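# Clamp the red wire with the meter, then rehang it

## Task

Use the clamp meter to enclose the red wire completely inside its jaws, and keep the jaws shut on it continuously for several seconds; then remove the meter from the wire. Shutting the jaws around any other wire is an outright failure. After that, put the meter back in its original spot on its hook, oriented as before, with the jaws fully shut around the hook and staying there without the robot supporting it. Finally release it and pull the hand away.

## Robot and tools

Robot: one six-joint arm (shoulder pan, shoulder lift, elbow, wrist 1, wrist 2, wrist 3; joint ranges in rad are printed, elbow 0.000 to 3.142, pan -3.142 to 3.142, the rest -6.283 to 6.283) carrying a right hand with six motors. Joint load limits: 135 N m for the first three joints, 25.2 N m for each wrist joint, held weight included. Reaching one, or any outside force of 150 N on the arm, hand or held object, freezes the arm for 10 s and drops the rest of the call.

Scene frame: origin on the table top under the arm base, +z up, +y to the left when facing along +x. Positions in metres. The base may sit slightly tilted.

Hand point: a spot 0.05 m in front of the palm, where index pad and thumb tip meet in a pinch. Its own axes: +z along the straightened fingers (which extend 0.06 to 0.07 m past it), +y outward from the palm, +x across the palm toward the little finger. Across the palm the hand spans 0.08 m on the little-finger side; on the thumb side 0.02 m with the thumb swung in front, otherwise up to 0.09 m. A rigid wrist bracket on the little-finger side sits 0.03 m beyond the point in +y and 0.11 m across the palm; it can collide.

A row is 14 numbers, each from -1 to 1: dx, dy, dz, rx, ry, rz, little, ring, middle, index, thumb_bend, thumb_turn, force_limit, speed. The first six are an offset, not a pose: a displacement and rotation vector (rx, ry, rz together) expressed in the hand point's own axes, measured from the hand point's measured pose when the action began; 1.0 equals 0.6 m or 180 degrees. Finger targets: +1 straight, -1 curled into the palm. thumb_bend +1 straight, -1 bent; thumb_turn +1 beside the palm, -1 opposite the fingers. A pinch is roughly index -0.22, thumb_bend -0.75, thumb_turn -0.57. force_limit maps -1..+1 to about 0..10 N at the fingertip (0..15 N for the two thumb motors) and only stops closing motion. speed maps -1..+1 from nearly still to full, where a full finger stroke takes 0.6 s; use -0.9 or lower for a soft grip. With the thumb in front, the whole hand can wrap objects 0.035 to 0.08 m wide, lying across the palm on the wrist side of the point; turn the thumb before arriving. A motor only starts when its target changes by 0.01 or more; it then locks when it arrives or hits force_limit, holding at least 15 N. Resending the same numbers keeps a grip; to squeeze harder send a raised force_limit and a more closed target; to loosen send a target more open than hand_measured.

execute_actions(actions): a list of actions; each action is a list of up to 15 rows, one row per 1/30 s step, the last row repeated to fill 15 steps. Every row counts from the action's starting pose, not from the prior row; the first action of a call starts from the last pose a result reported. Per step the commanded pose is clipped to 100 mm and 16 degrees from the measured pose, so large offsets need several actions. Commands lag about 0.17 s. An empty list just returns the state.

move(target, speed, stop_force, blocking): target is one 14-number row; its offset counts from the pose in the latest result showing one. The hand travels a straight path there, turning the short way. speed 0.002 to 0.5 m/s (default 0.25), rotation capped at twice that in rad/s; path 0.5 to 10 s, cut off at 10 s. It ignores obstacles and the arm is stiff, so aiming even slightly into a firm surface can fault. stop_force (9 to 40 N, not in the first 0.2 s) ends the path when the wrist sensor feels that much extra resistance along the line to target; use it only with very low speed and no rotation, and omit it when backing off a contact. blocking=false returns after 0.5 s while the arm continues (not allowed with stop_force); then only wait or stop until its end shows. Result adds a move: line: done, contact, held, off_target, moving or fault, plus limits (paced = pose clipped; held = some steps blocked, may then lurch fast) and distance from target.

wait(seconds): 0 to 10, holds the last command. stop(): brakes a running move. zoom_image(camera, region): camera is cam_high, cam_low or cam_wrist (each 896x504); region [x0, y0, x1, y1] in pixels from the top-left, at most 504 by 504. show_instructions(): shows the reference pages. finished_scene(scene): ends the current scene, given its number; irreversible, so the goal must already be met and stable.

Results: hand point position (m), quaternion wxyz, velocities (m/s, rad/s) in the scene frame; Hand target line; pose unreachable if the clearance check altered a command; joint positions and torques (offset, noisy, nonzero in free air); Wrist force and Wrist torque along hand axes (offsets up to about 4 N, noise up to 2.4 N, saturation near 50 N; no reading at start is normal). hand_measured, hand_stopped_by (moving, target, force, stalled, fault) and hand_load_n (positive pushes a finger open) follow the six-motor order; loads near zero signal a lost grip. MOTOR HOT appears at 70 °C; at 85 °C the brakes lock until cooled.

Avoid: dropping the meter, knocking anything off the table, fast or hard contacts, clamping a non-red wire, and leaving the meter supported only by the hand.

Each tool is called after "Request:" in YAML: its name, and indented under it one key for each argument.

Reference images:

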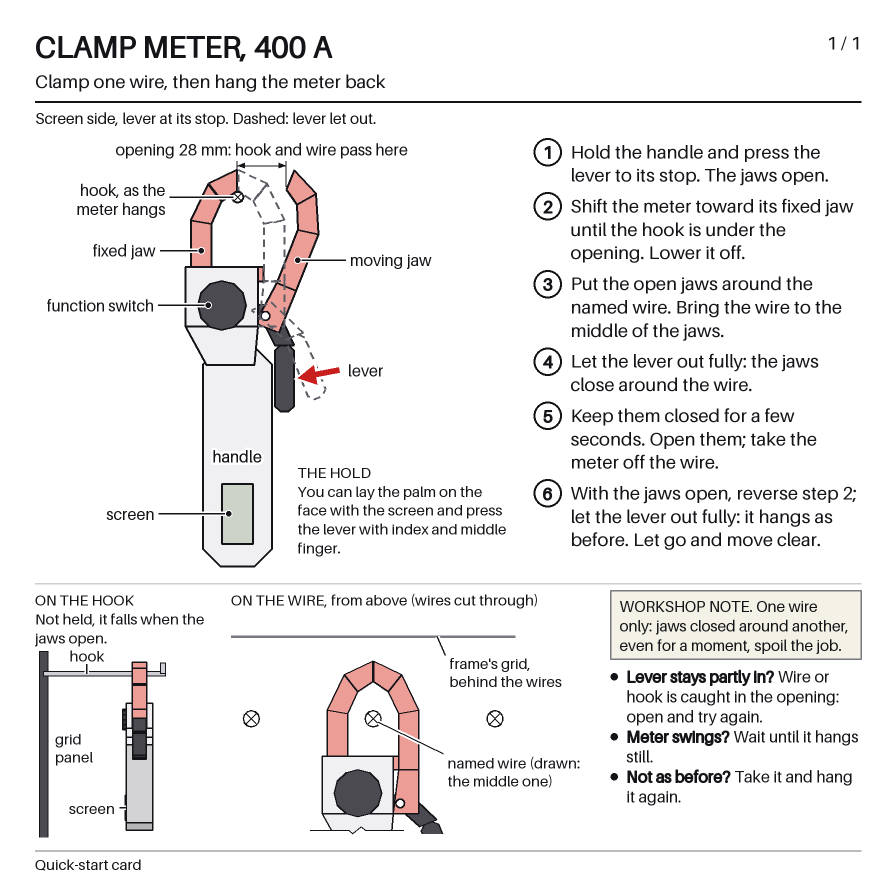

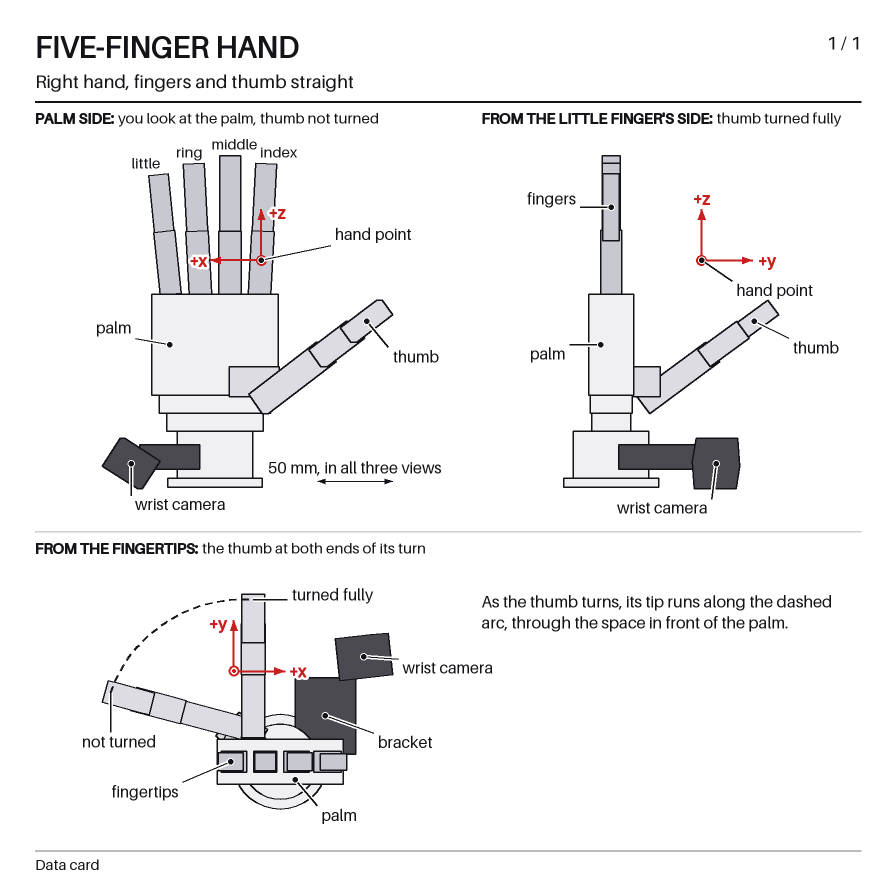

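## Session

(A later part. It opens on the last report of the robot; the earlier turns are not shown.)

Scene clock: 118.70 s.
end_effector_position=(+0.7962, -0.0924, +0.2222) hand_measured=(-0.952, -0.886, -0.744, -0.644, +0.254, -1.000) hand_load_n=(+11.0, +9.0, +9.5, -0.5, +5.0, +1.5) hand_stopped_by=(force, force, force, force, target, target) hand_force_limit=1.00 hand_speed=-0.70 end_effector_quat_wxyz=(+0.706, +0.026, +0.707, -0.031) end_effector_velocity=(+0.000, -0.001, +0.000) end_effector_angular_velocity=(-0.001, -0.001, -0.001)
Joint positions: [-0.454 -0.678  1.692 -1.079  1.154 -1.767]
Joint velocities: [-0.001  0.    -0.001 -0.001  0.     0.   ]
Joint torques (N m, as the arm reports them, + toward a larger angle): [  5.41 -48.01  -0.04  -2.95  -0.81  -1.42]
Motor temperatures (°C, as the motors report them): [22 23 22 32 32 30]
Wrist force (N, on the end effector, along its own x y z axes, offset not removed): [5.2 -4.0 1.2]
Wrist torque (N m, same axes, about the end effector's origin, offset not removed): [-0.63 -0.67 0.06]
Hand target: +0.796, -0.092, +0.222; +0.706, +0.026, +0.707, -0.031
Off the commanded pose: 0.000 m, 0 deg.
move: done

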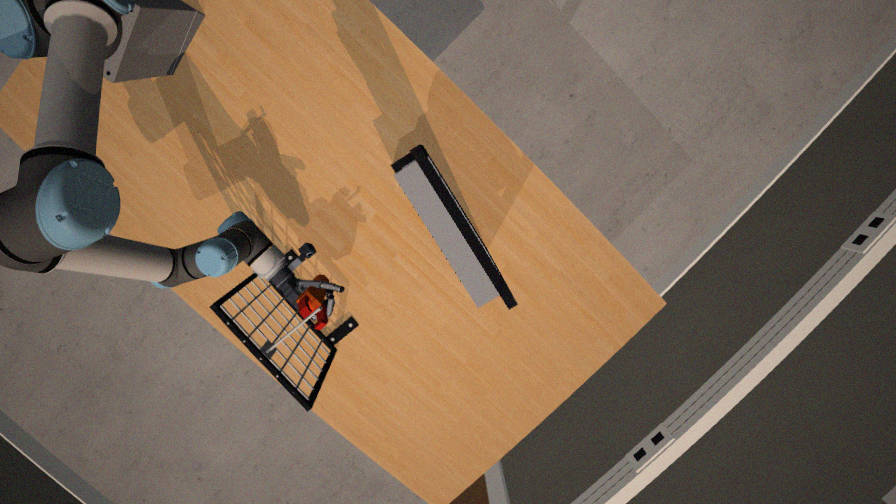

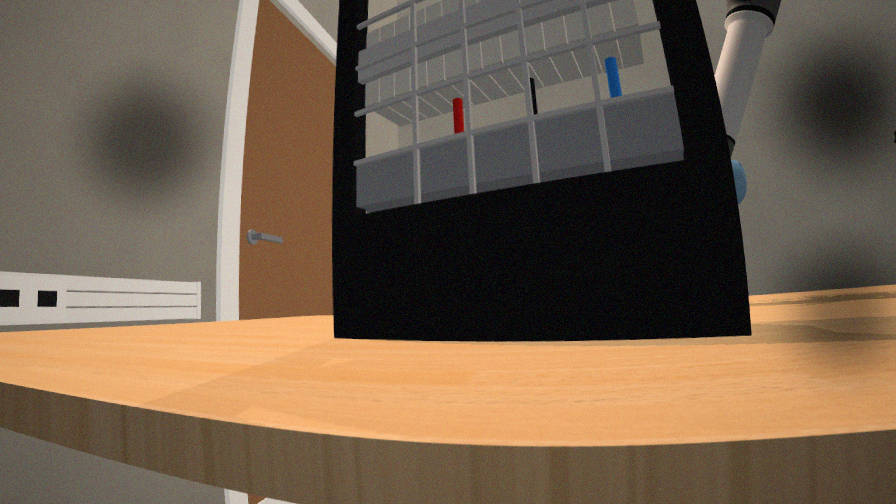

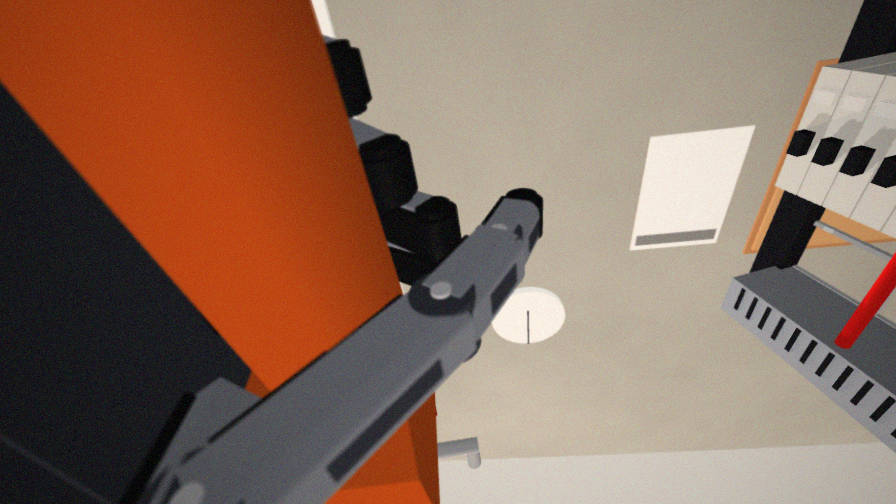

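Request:
move:
  target: [0.07,0,-0.008,0,0,0,-1,-1,-0.98,-0.98,0.25,-1,1,-0.7]
  speed: 0.03

Request:
move:
  target: [0,0.17,-0.1,0,0,0,-1,-1,-0.98,-0.98,0.25,-1,1,-0.7]
  speed: 0.08

Request:
move:
  target: [0.02,-0.07,0,0,0,-0.5,-1,-1,-0.98,-0.98,0.25,-1,1,-0.7]
  speed: 0.2

Request:
zoom_image:
  camera: "cam_high"
  region: [250, 140, 530, 370]

Scene clock: 136.97 s.
end_effector_position=(+0.7913, -0.0923, +0.1805) hand_measured=(-0.952, -0.886, -0.744, -0.644, +0.254, -1.000) hand_load_n=(+11.0, +9.0, +9.5, -0.5, +5.0, +1.5) hand_stopped_by=(force, force, force, force, target, target) hand_force_limit=1.00 hand_speed=-0.70 end_effector_quat_wxyz=(+0.706, +0.026, +0.707, -0.031) end_effector_velocity=(-0.000, +0.001, -0.002) end_effector_angular_velocity=(+0.000, -0.000, +0.001)
Joint positions: [-0.471 -0.595  1.673 -1.143  1.137 -1.766]
Joint velocities: [-0.     0.005 -0.002 -0.003 -0.001  0.   ]
Joint torques (N m, as the arm reports them, + toward a larger angle): [  1.81 -38.75 -23.14  -3.82  -1.77   2.66]
Motor temperatures (°C, as the motors report them): [22 23 22 32 32 30]
Wrist force (N, on the end effector, along its own x y z axes, offset not removed): [2.8 -0.7 -0.6]
Wrist torque (N m, same axes, about the end effector's origin, offset not removed): [0.03 -0.05 0.09]
Hand target: +0.791, -0.092, +0.180; +0.706, +0.026, +0.707, -0.031
Off the commanded pose: 0.000 m, 0 deg.
move: done

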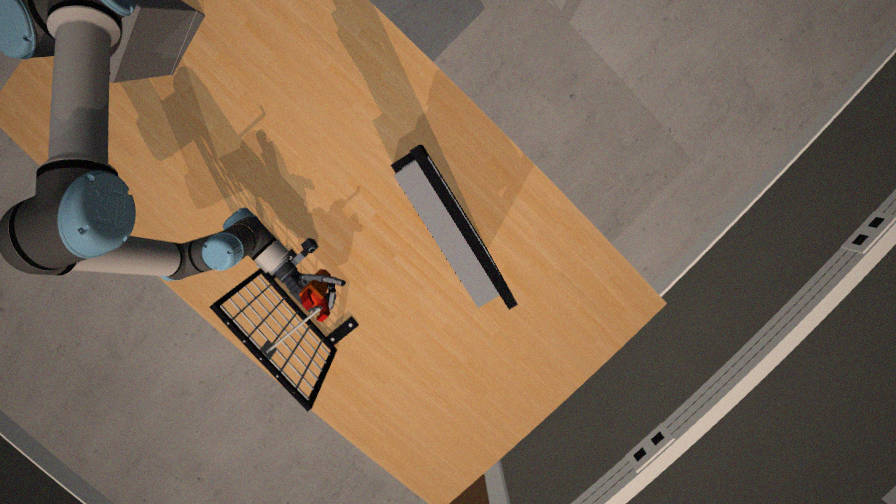

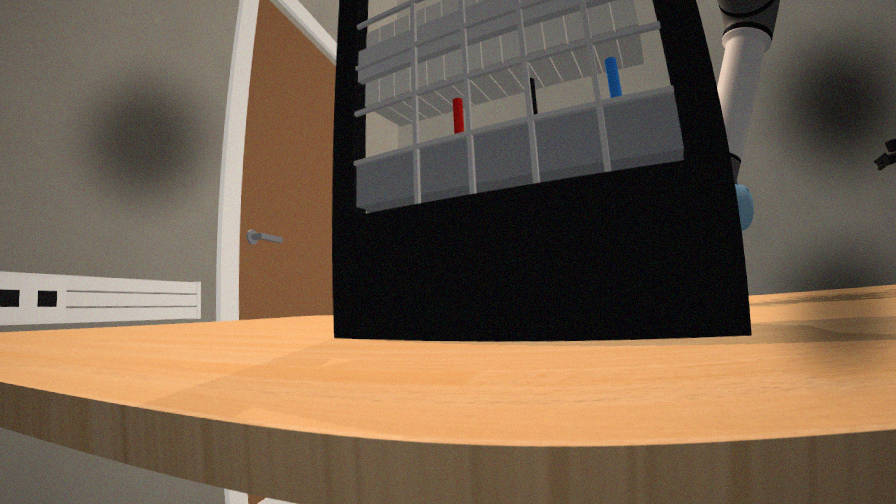

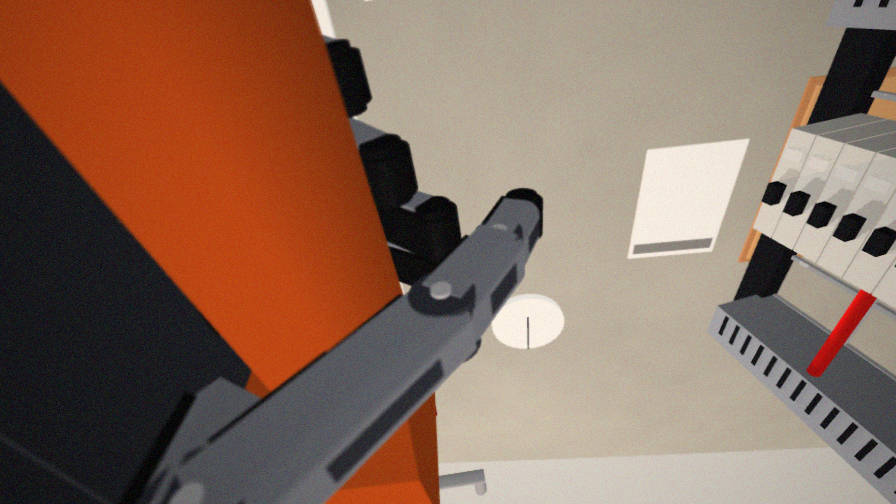

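Scene clock: 138.93 s.
end_effector_position=(+0.7397, +0.0139, +0.1799) hand_measured=(-0.952, -0.886, -0.744, -0.644, +0.254, -1.000) hand_load_n=(+11.0, +9.0, +9.5, -0.5, +5.0, +1.5) hand_stopped_by=(force, force, force, force, target, target) hand_force_limit=1.00 hand_speed=-0.70 end_effector_quat_wxyz=(+0.706, +0.026, +0.707, -0.030) end_effector_velocity=(-0.001, +0.002, +0.001) end_effector_angular_velocity=(-0.000, -0.001, -0.000)
Joint positions: [-0.33  -0.604  1.872 -1.331  1.278 -1.775]
Joint velocities: [ 0.004 -0.001  0.004 -0.004  0.004 -0.   ]
Joint torques (N m, as the arm reports them, + toward a larger angle): [ 21.34 -34.85   5.95  -4.18   1.06  -2.08]
Motor temperatures (°C, as the motors report them): [22 23 22 32 32 30]
Wrist force (N, on the end effector, along its own x y z axes, offset not removed): [2.4 -1.0 -1.4]
Wrist torque (N m, same axes, about the end effector's origin, offset not removed): [-0.17 0.00 0.13]
Hand target: +0.740, +0.014, +0.180; +0.706, +0.026, +0.707, -0.030
Off the commanded pose: 0.000 m, 0 deg.
move: done

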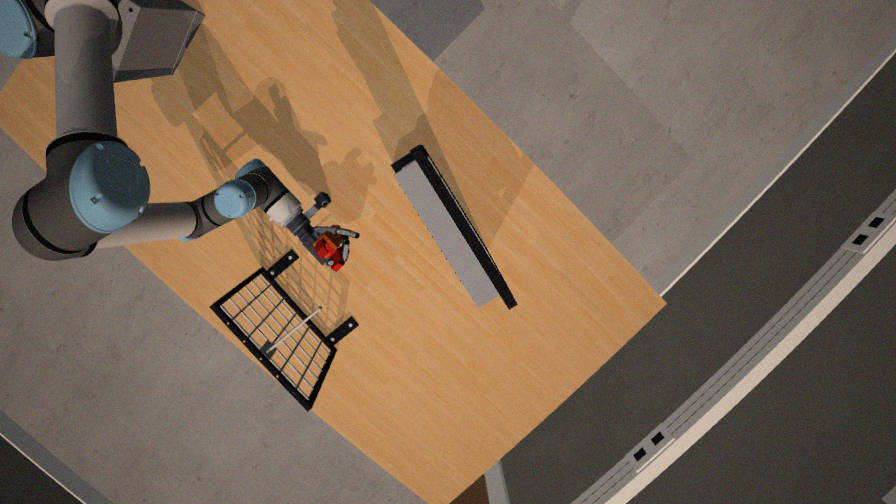

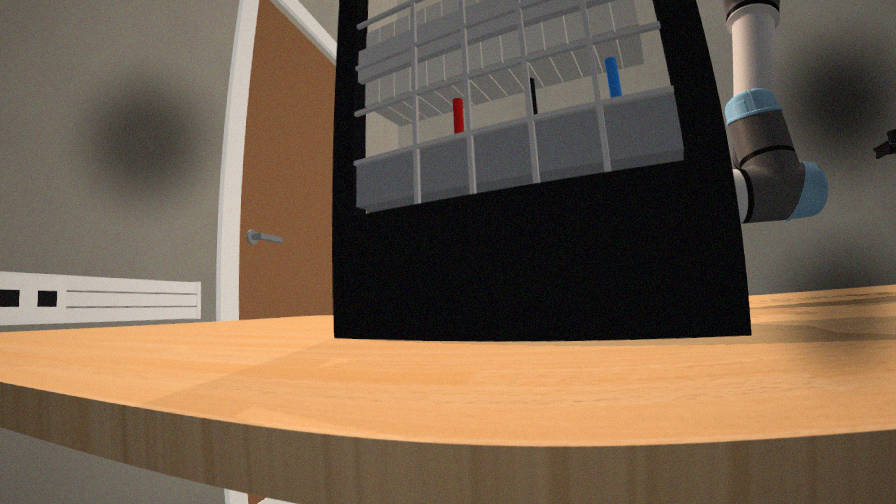

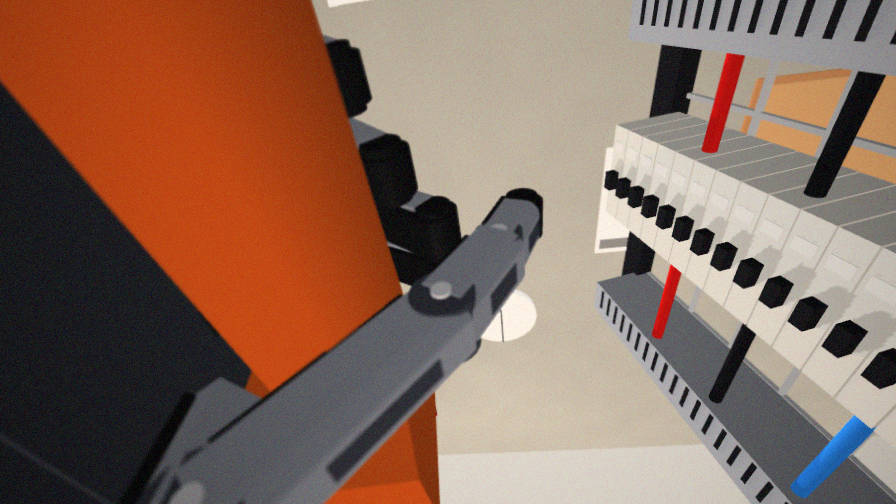

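Scene clock: 143.37 s.
end_effector_position=(+0.7363, -0.0279, +0.1682) hand_measured=(-0.952, -0.886, -0.744, -0.644, +0.254, -1.000) hand_load_n=(+11.0, +9.0, +10.0, -0.5, +5.0, +1.5) hand_stopped_by=(force, force, force, force, target, target) hand_force_limit=1.00 hand_speed=-0.70 end_effector_quat_wxyz=(+0.478, -0.481, +0.519, -0.520) end_effector_velocity=(-0.001, +0.001, -0.001) end_effector_angular_velocity=(-0.014, +0.004, +0.001)
Joint positions: [-0.322 -0.794  1.934 -1.203  1.286 -3.345]
Joint velocities: [ 0.003  0.     0.001  0.002  0.003 -0.015]
Joint torques (N m, as the arm reports them, + toward a larger angle): [ 20.79 -45.93  -4.59   0.45   1.04  -2.27]
Motor temperatures (°C, as the motors report them): [22 23 22 32 32 30]
Wrist force (N, on the end effector, along its own x y z axes, offset not removed): [1.2 -1.5 2.3]
Wrist torque (N m, same axes, about the end effector's origin, offset not removed): [-0.65 -0.23 0.07]
Hand target: +0.736, -0.028, +0.168; +0.478, -0.482, +0.518, -0.521
Off the commanded pose: 0.000 m, 0 deg.
move: done

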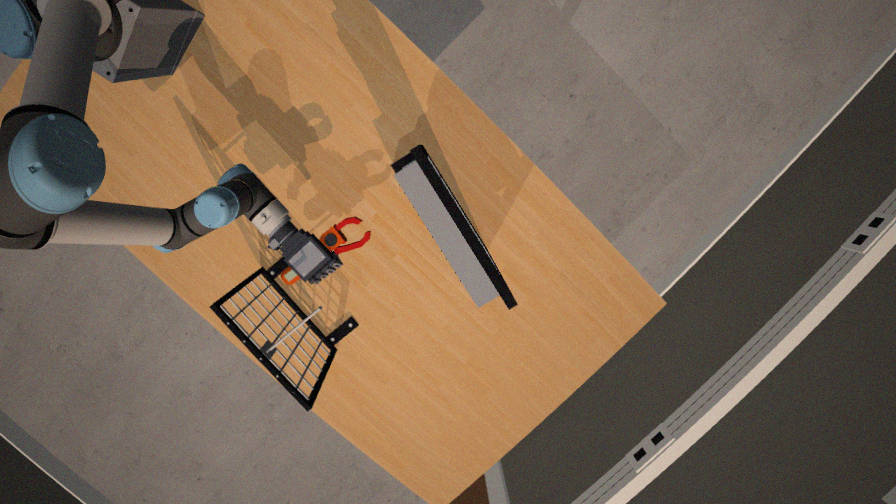

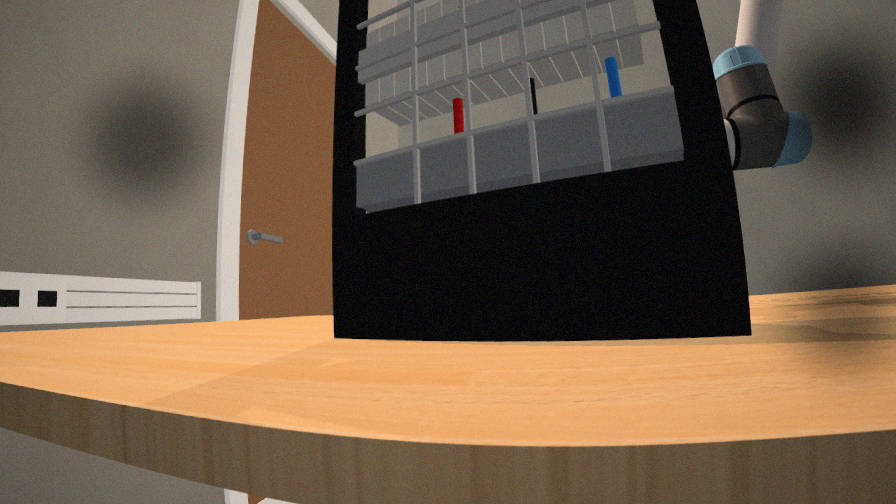

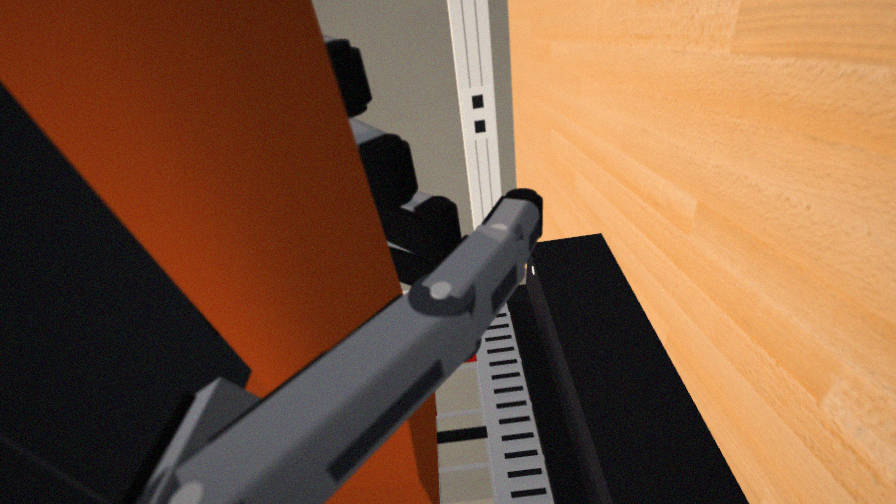

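Region (250, 140, 530, 370) of cam_high's 896x504 image, scaled by 1.800, with more detail than that image has; it fills the top 414 rows of this view, and the rest is white.

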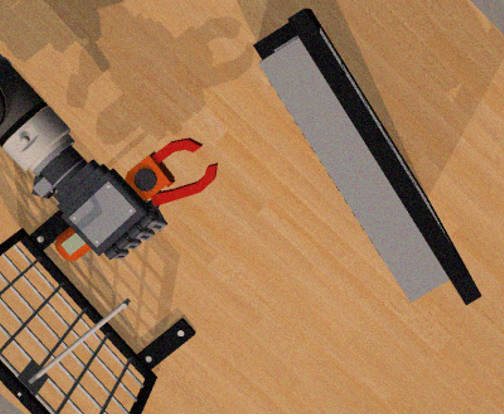

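Request:
move:
  target: [-0.06,0,0.29,0,0.05,0,-1,-1,0.5,0.5,0.25,-1,1,-0.5]
  speed: 0.1

Request:
zoom_image:
  camera: "cam_high"
  region: [330, 200, 530, 370]

Request:
move:
  target: [-0.03,0,0,0,0,0,-1,-1,-1,-1,0.25,-1,1,-0.6]
  speed: 0.02

Request:
zoom_image:
  camera: "cam_high"
  region: [330, 200, 530, 370]

Scene clock: 157.30 s.
end_effector_position=(+0.9123, -0.0058, +0.1678) hand_measured=(-0.952, -0.886, +0.500, +0.500, +0.254, -1.000) hand_load_n=(+8.0, +8.5, +0.0, +0.0, +3.5, +3.5) hand_stopped_by=(force, force, target, target, target, target) hand_force_limit=1.00 hand_speed=-0.50 end_effector_quat_wxyz=(+0.436, -0.439, +0.555, -0.556) end_effector_velocity=(+0.002, +0.001, +0.000) end_effector_angular_velocity=(+0.000, +0.001, -0.002)
Joint positions: [-0.134 -0.542  1.333 -0.885  1.627 -3.355]
Joint velocities: [ 0.003  0.004 -0.01   0.006  0.005 -0.   ]
Joint torques (N m, as the arm reports them, + toward a larger angle): [ 23.78 -44.94 -29.88  -0.01   0.79  -2.17]
Motor temperatures (°C, as the motors report them): [22 23 22 32 32 30]
Wrist force (N, on the end effector, along its own x y z axes, offset not removed): [-3.0 2.3 -0.1]
Wrist torque (N m, same axes, about the end effector's origin, offset not removed): [0.11 0.30 -0.15]
Hand target: +0.913, -0.006, +0.168; +0.436, -0.439, +0.555, -0.556
Off the commanded pose: 0.000 m, 0 deg.
move: done

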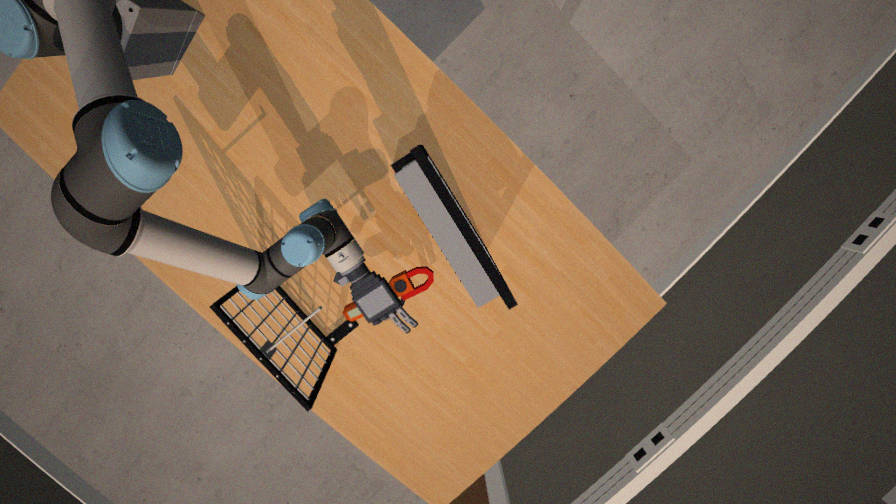

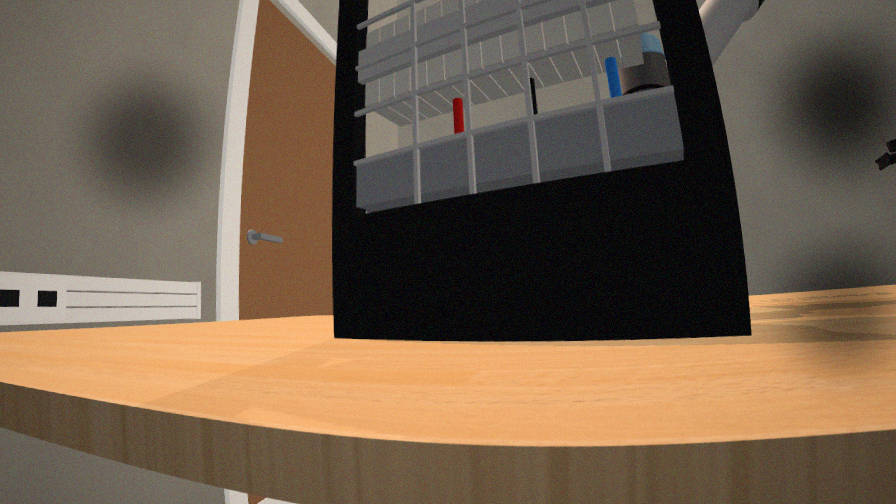

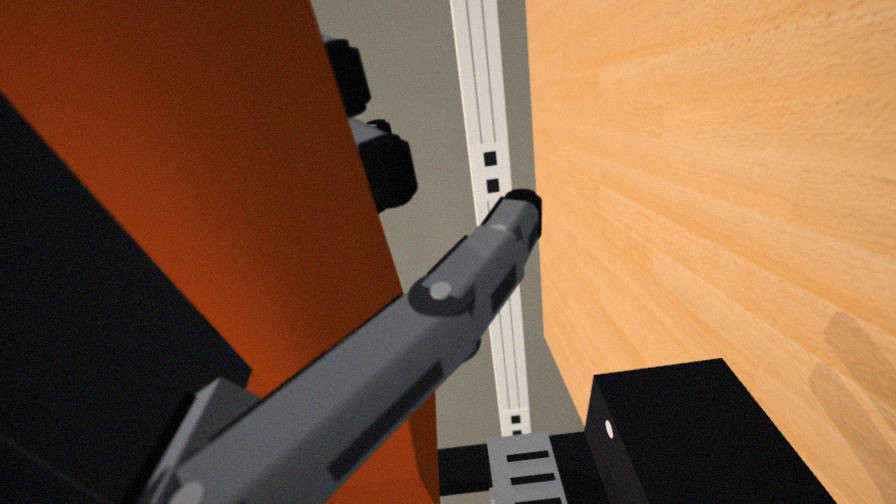

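Region (330, 200, 530, 370) of cam_high's 896x504 image, scaled by 2.520, with more detail than that image has; it fills the top 428 rows of this view, and the rest is white.

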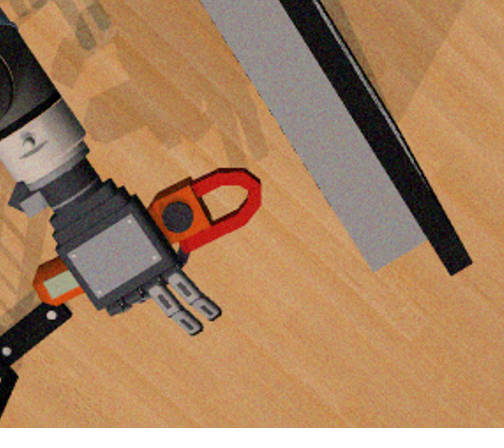

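Scene clock: 159.53 s.
end_effector_position=(+0.9166, +0.0117, +0.1677) hand_measured=(-0.952, -0.886, -0.798, -0.672, +0.254, -1.000) hand_load_n=(+8.5, +8.5, +10.5, +3.5, +5.0, +3.0) hand_stopped_by=(force, force, force, force, target, target) hand_force_limit=1.00 hand_speed=-0.60 end_effector_quat_wxyz=(+0.436, -0.439, +0.555, -0.556) end_effector_velocity=(-0.000, -0.001, -0.000) end_effector_angular_velocity=(+0.000, +0.000, -0.001)
Joint positions: [-0.107 -0.526  1.311 -0.878  1.654 -3.358]
Joint velocities: [-0.001  0.     0.    -0.     0.     0.   ]
Joint torques (N m, as the arm reports them, + toward a larger angle): [ 24.83 -45.13 -29.84   0.08   0.85  -2.12]
Motor temperatures (°C, as the motors report them): [22 23 22 32 32 30]
Wrist force (N, on the end effector, along its own x y z axes, offset not removed): [1.9 2.2 -0.7]
Wrist torque (N m, same axes, about the end effector's origin, offset not removed): [0.11 -0.18 0.33]
Hand target: +0.917, +0.012, +0.168; +0.436, -0.439, +0.555, -0.556
Off the commanded pose: 0.000 m, 0 deg.
move: done

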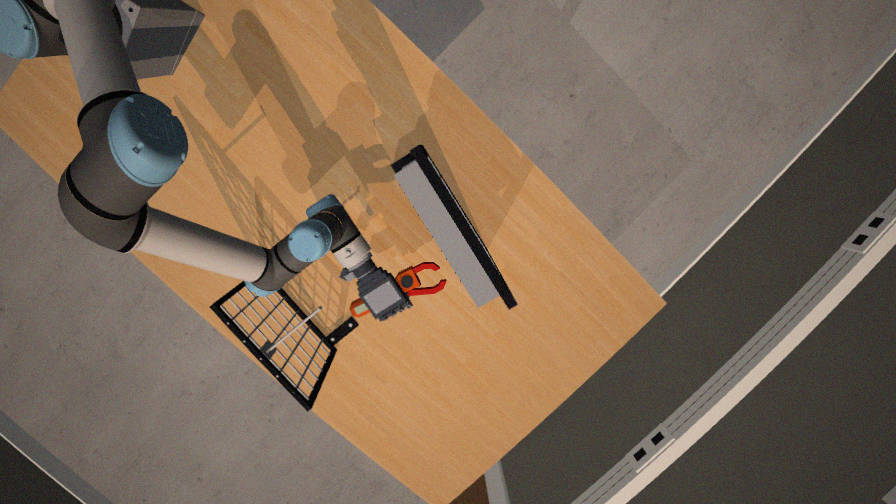

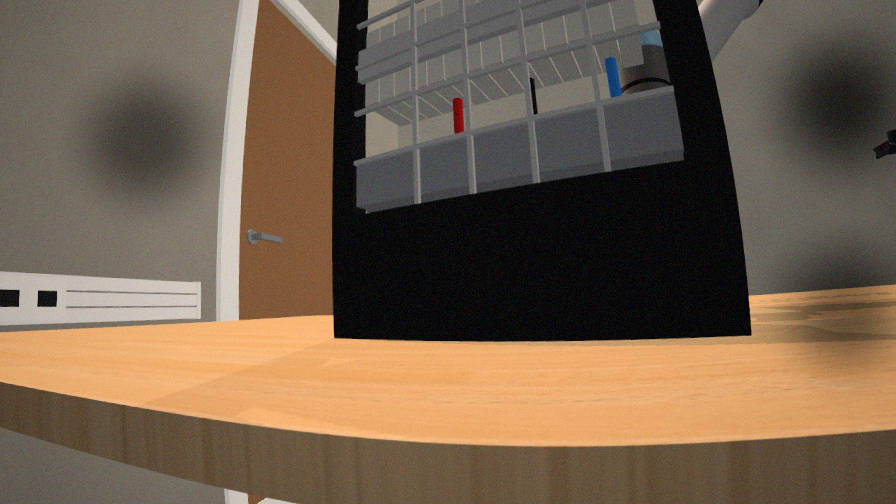

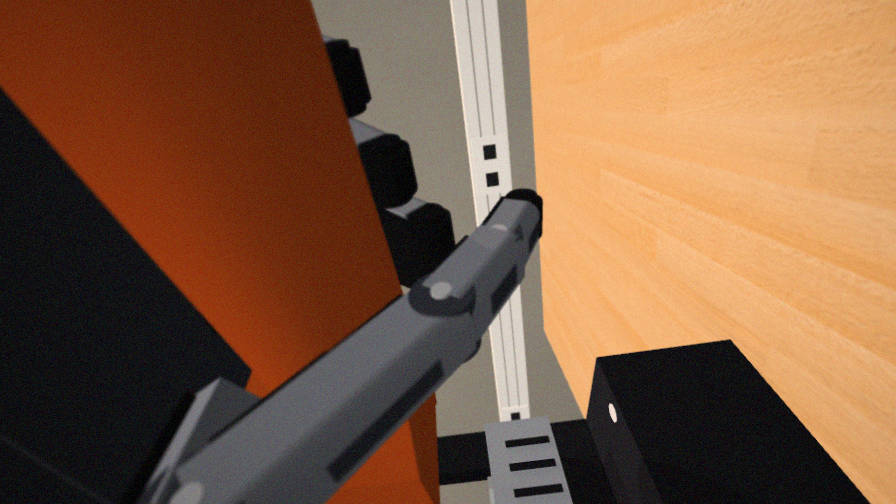

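Region (330, 200, 530, 370) of cam_high's 896x504 image, scaled by 2.520, with more detail than that image has; it fills the top 428 rows of this view, and the rest is white.

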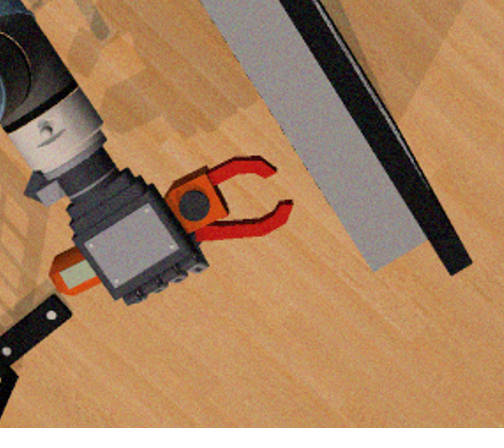

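Works. Raise slightly to see the tips from cam_low.

Request:
move:
  target: [-0.045,-0.03,0,0,0,0,-1,-1,-1,-1,0.25,-1,1,-0.6]
  speed: 0.015
  stop_force: 10

Request:
zoom_image:
  camera: "cam_low"
  region: [350, 30, 650, 200]

Scene clock: 167.77 s.
end_effector_position=(+0.9228, +0.0378, +0.1854) hand_measured=(-0.952, -0.886, -0.798, -0.672, +0.254, -1.000) hand_load_n=(+8.5, +8.5, +10.5, +3.5, +5.0, +3.0) hand_stopped_by=(force, force, force, force, target, target) hand_force_limit=1.00 hand_speed=-0.60 end_effector_quat_wxyz=(+0.436, -0.439, +0.555, -0.556) end_effector_velocity=(+0.001, +0.003, +0.003) end_effector_angular_velocity=(-0.000, -0.001, +0.000)
Joint positions: [-0.062 -0.532  1.283 -0.845  1.699 -3.362]
Joint velocities: [ 0.005 -0.001 -0.005  0.004  0.005 -0.   ]
Joint torques (N m, as the arm reports them, + toward a larger angle): [ 24.19 -57.87 -31.14   0.25   0.97  -2.15]
Motor temperatures (°C, as the motors report them): [22 23 22 32 32 30]
Wrist force (N, on the end effector, along its own x y z axes, offset not removed): [0.4 3.7 -0.5]
Wrist torque (N m, same axes, about the end effector's origin, offset not removed): [0.31 -0.16 0.16]
Hand target: +0.923, +0.038, +0.186; +0.436, -0.439, +0.555, -0.556
Off the commanded pose: 0.000 m, 0 deg.
move: done

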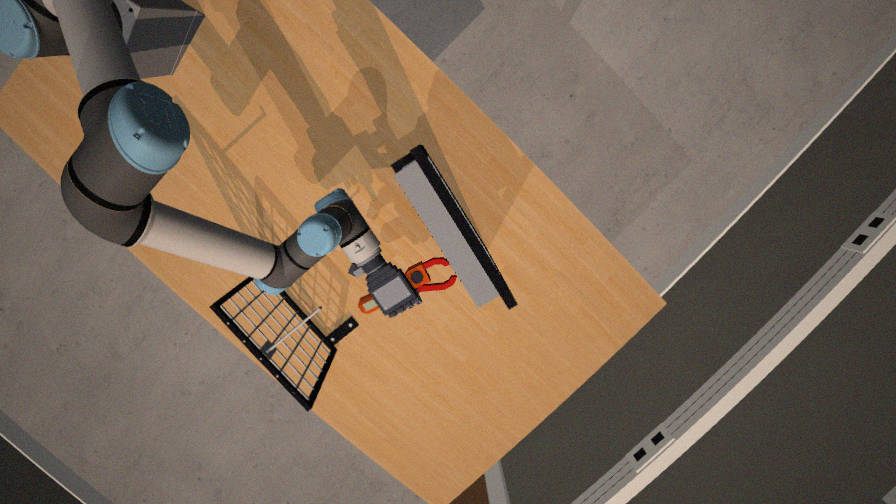

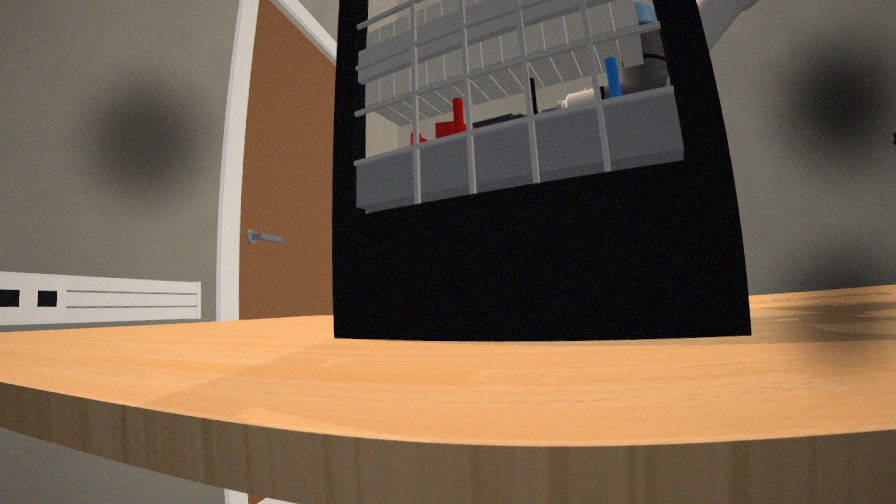

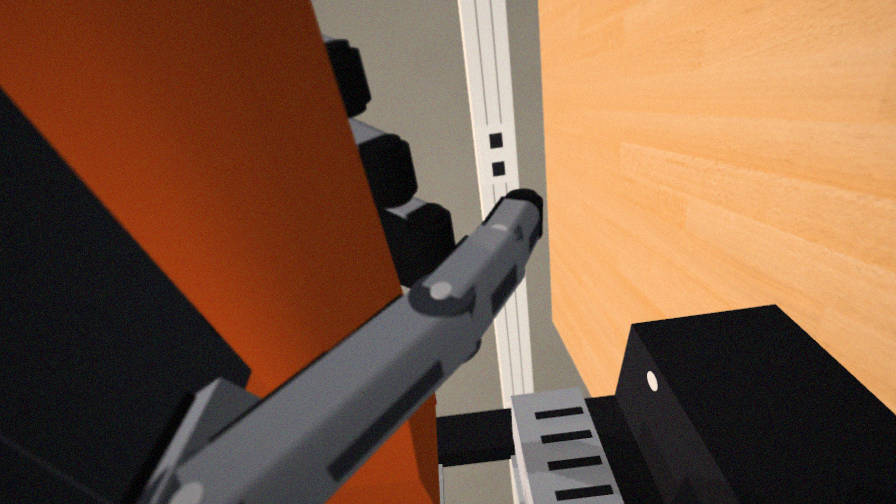

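Region (350, 30, 650, 200) of cam_low's 896x504 image, scaled by 1.680, with more detail than that image has; it fills the top 286 rows of this view, and the rest is white.

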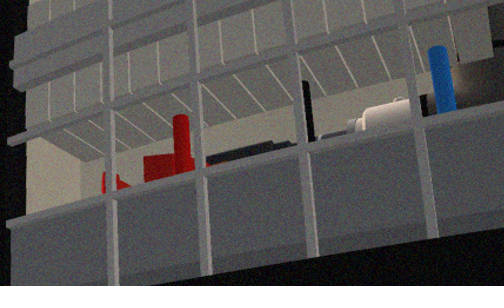

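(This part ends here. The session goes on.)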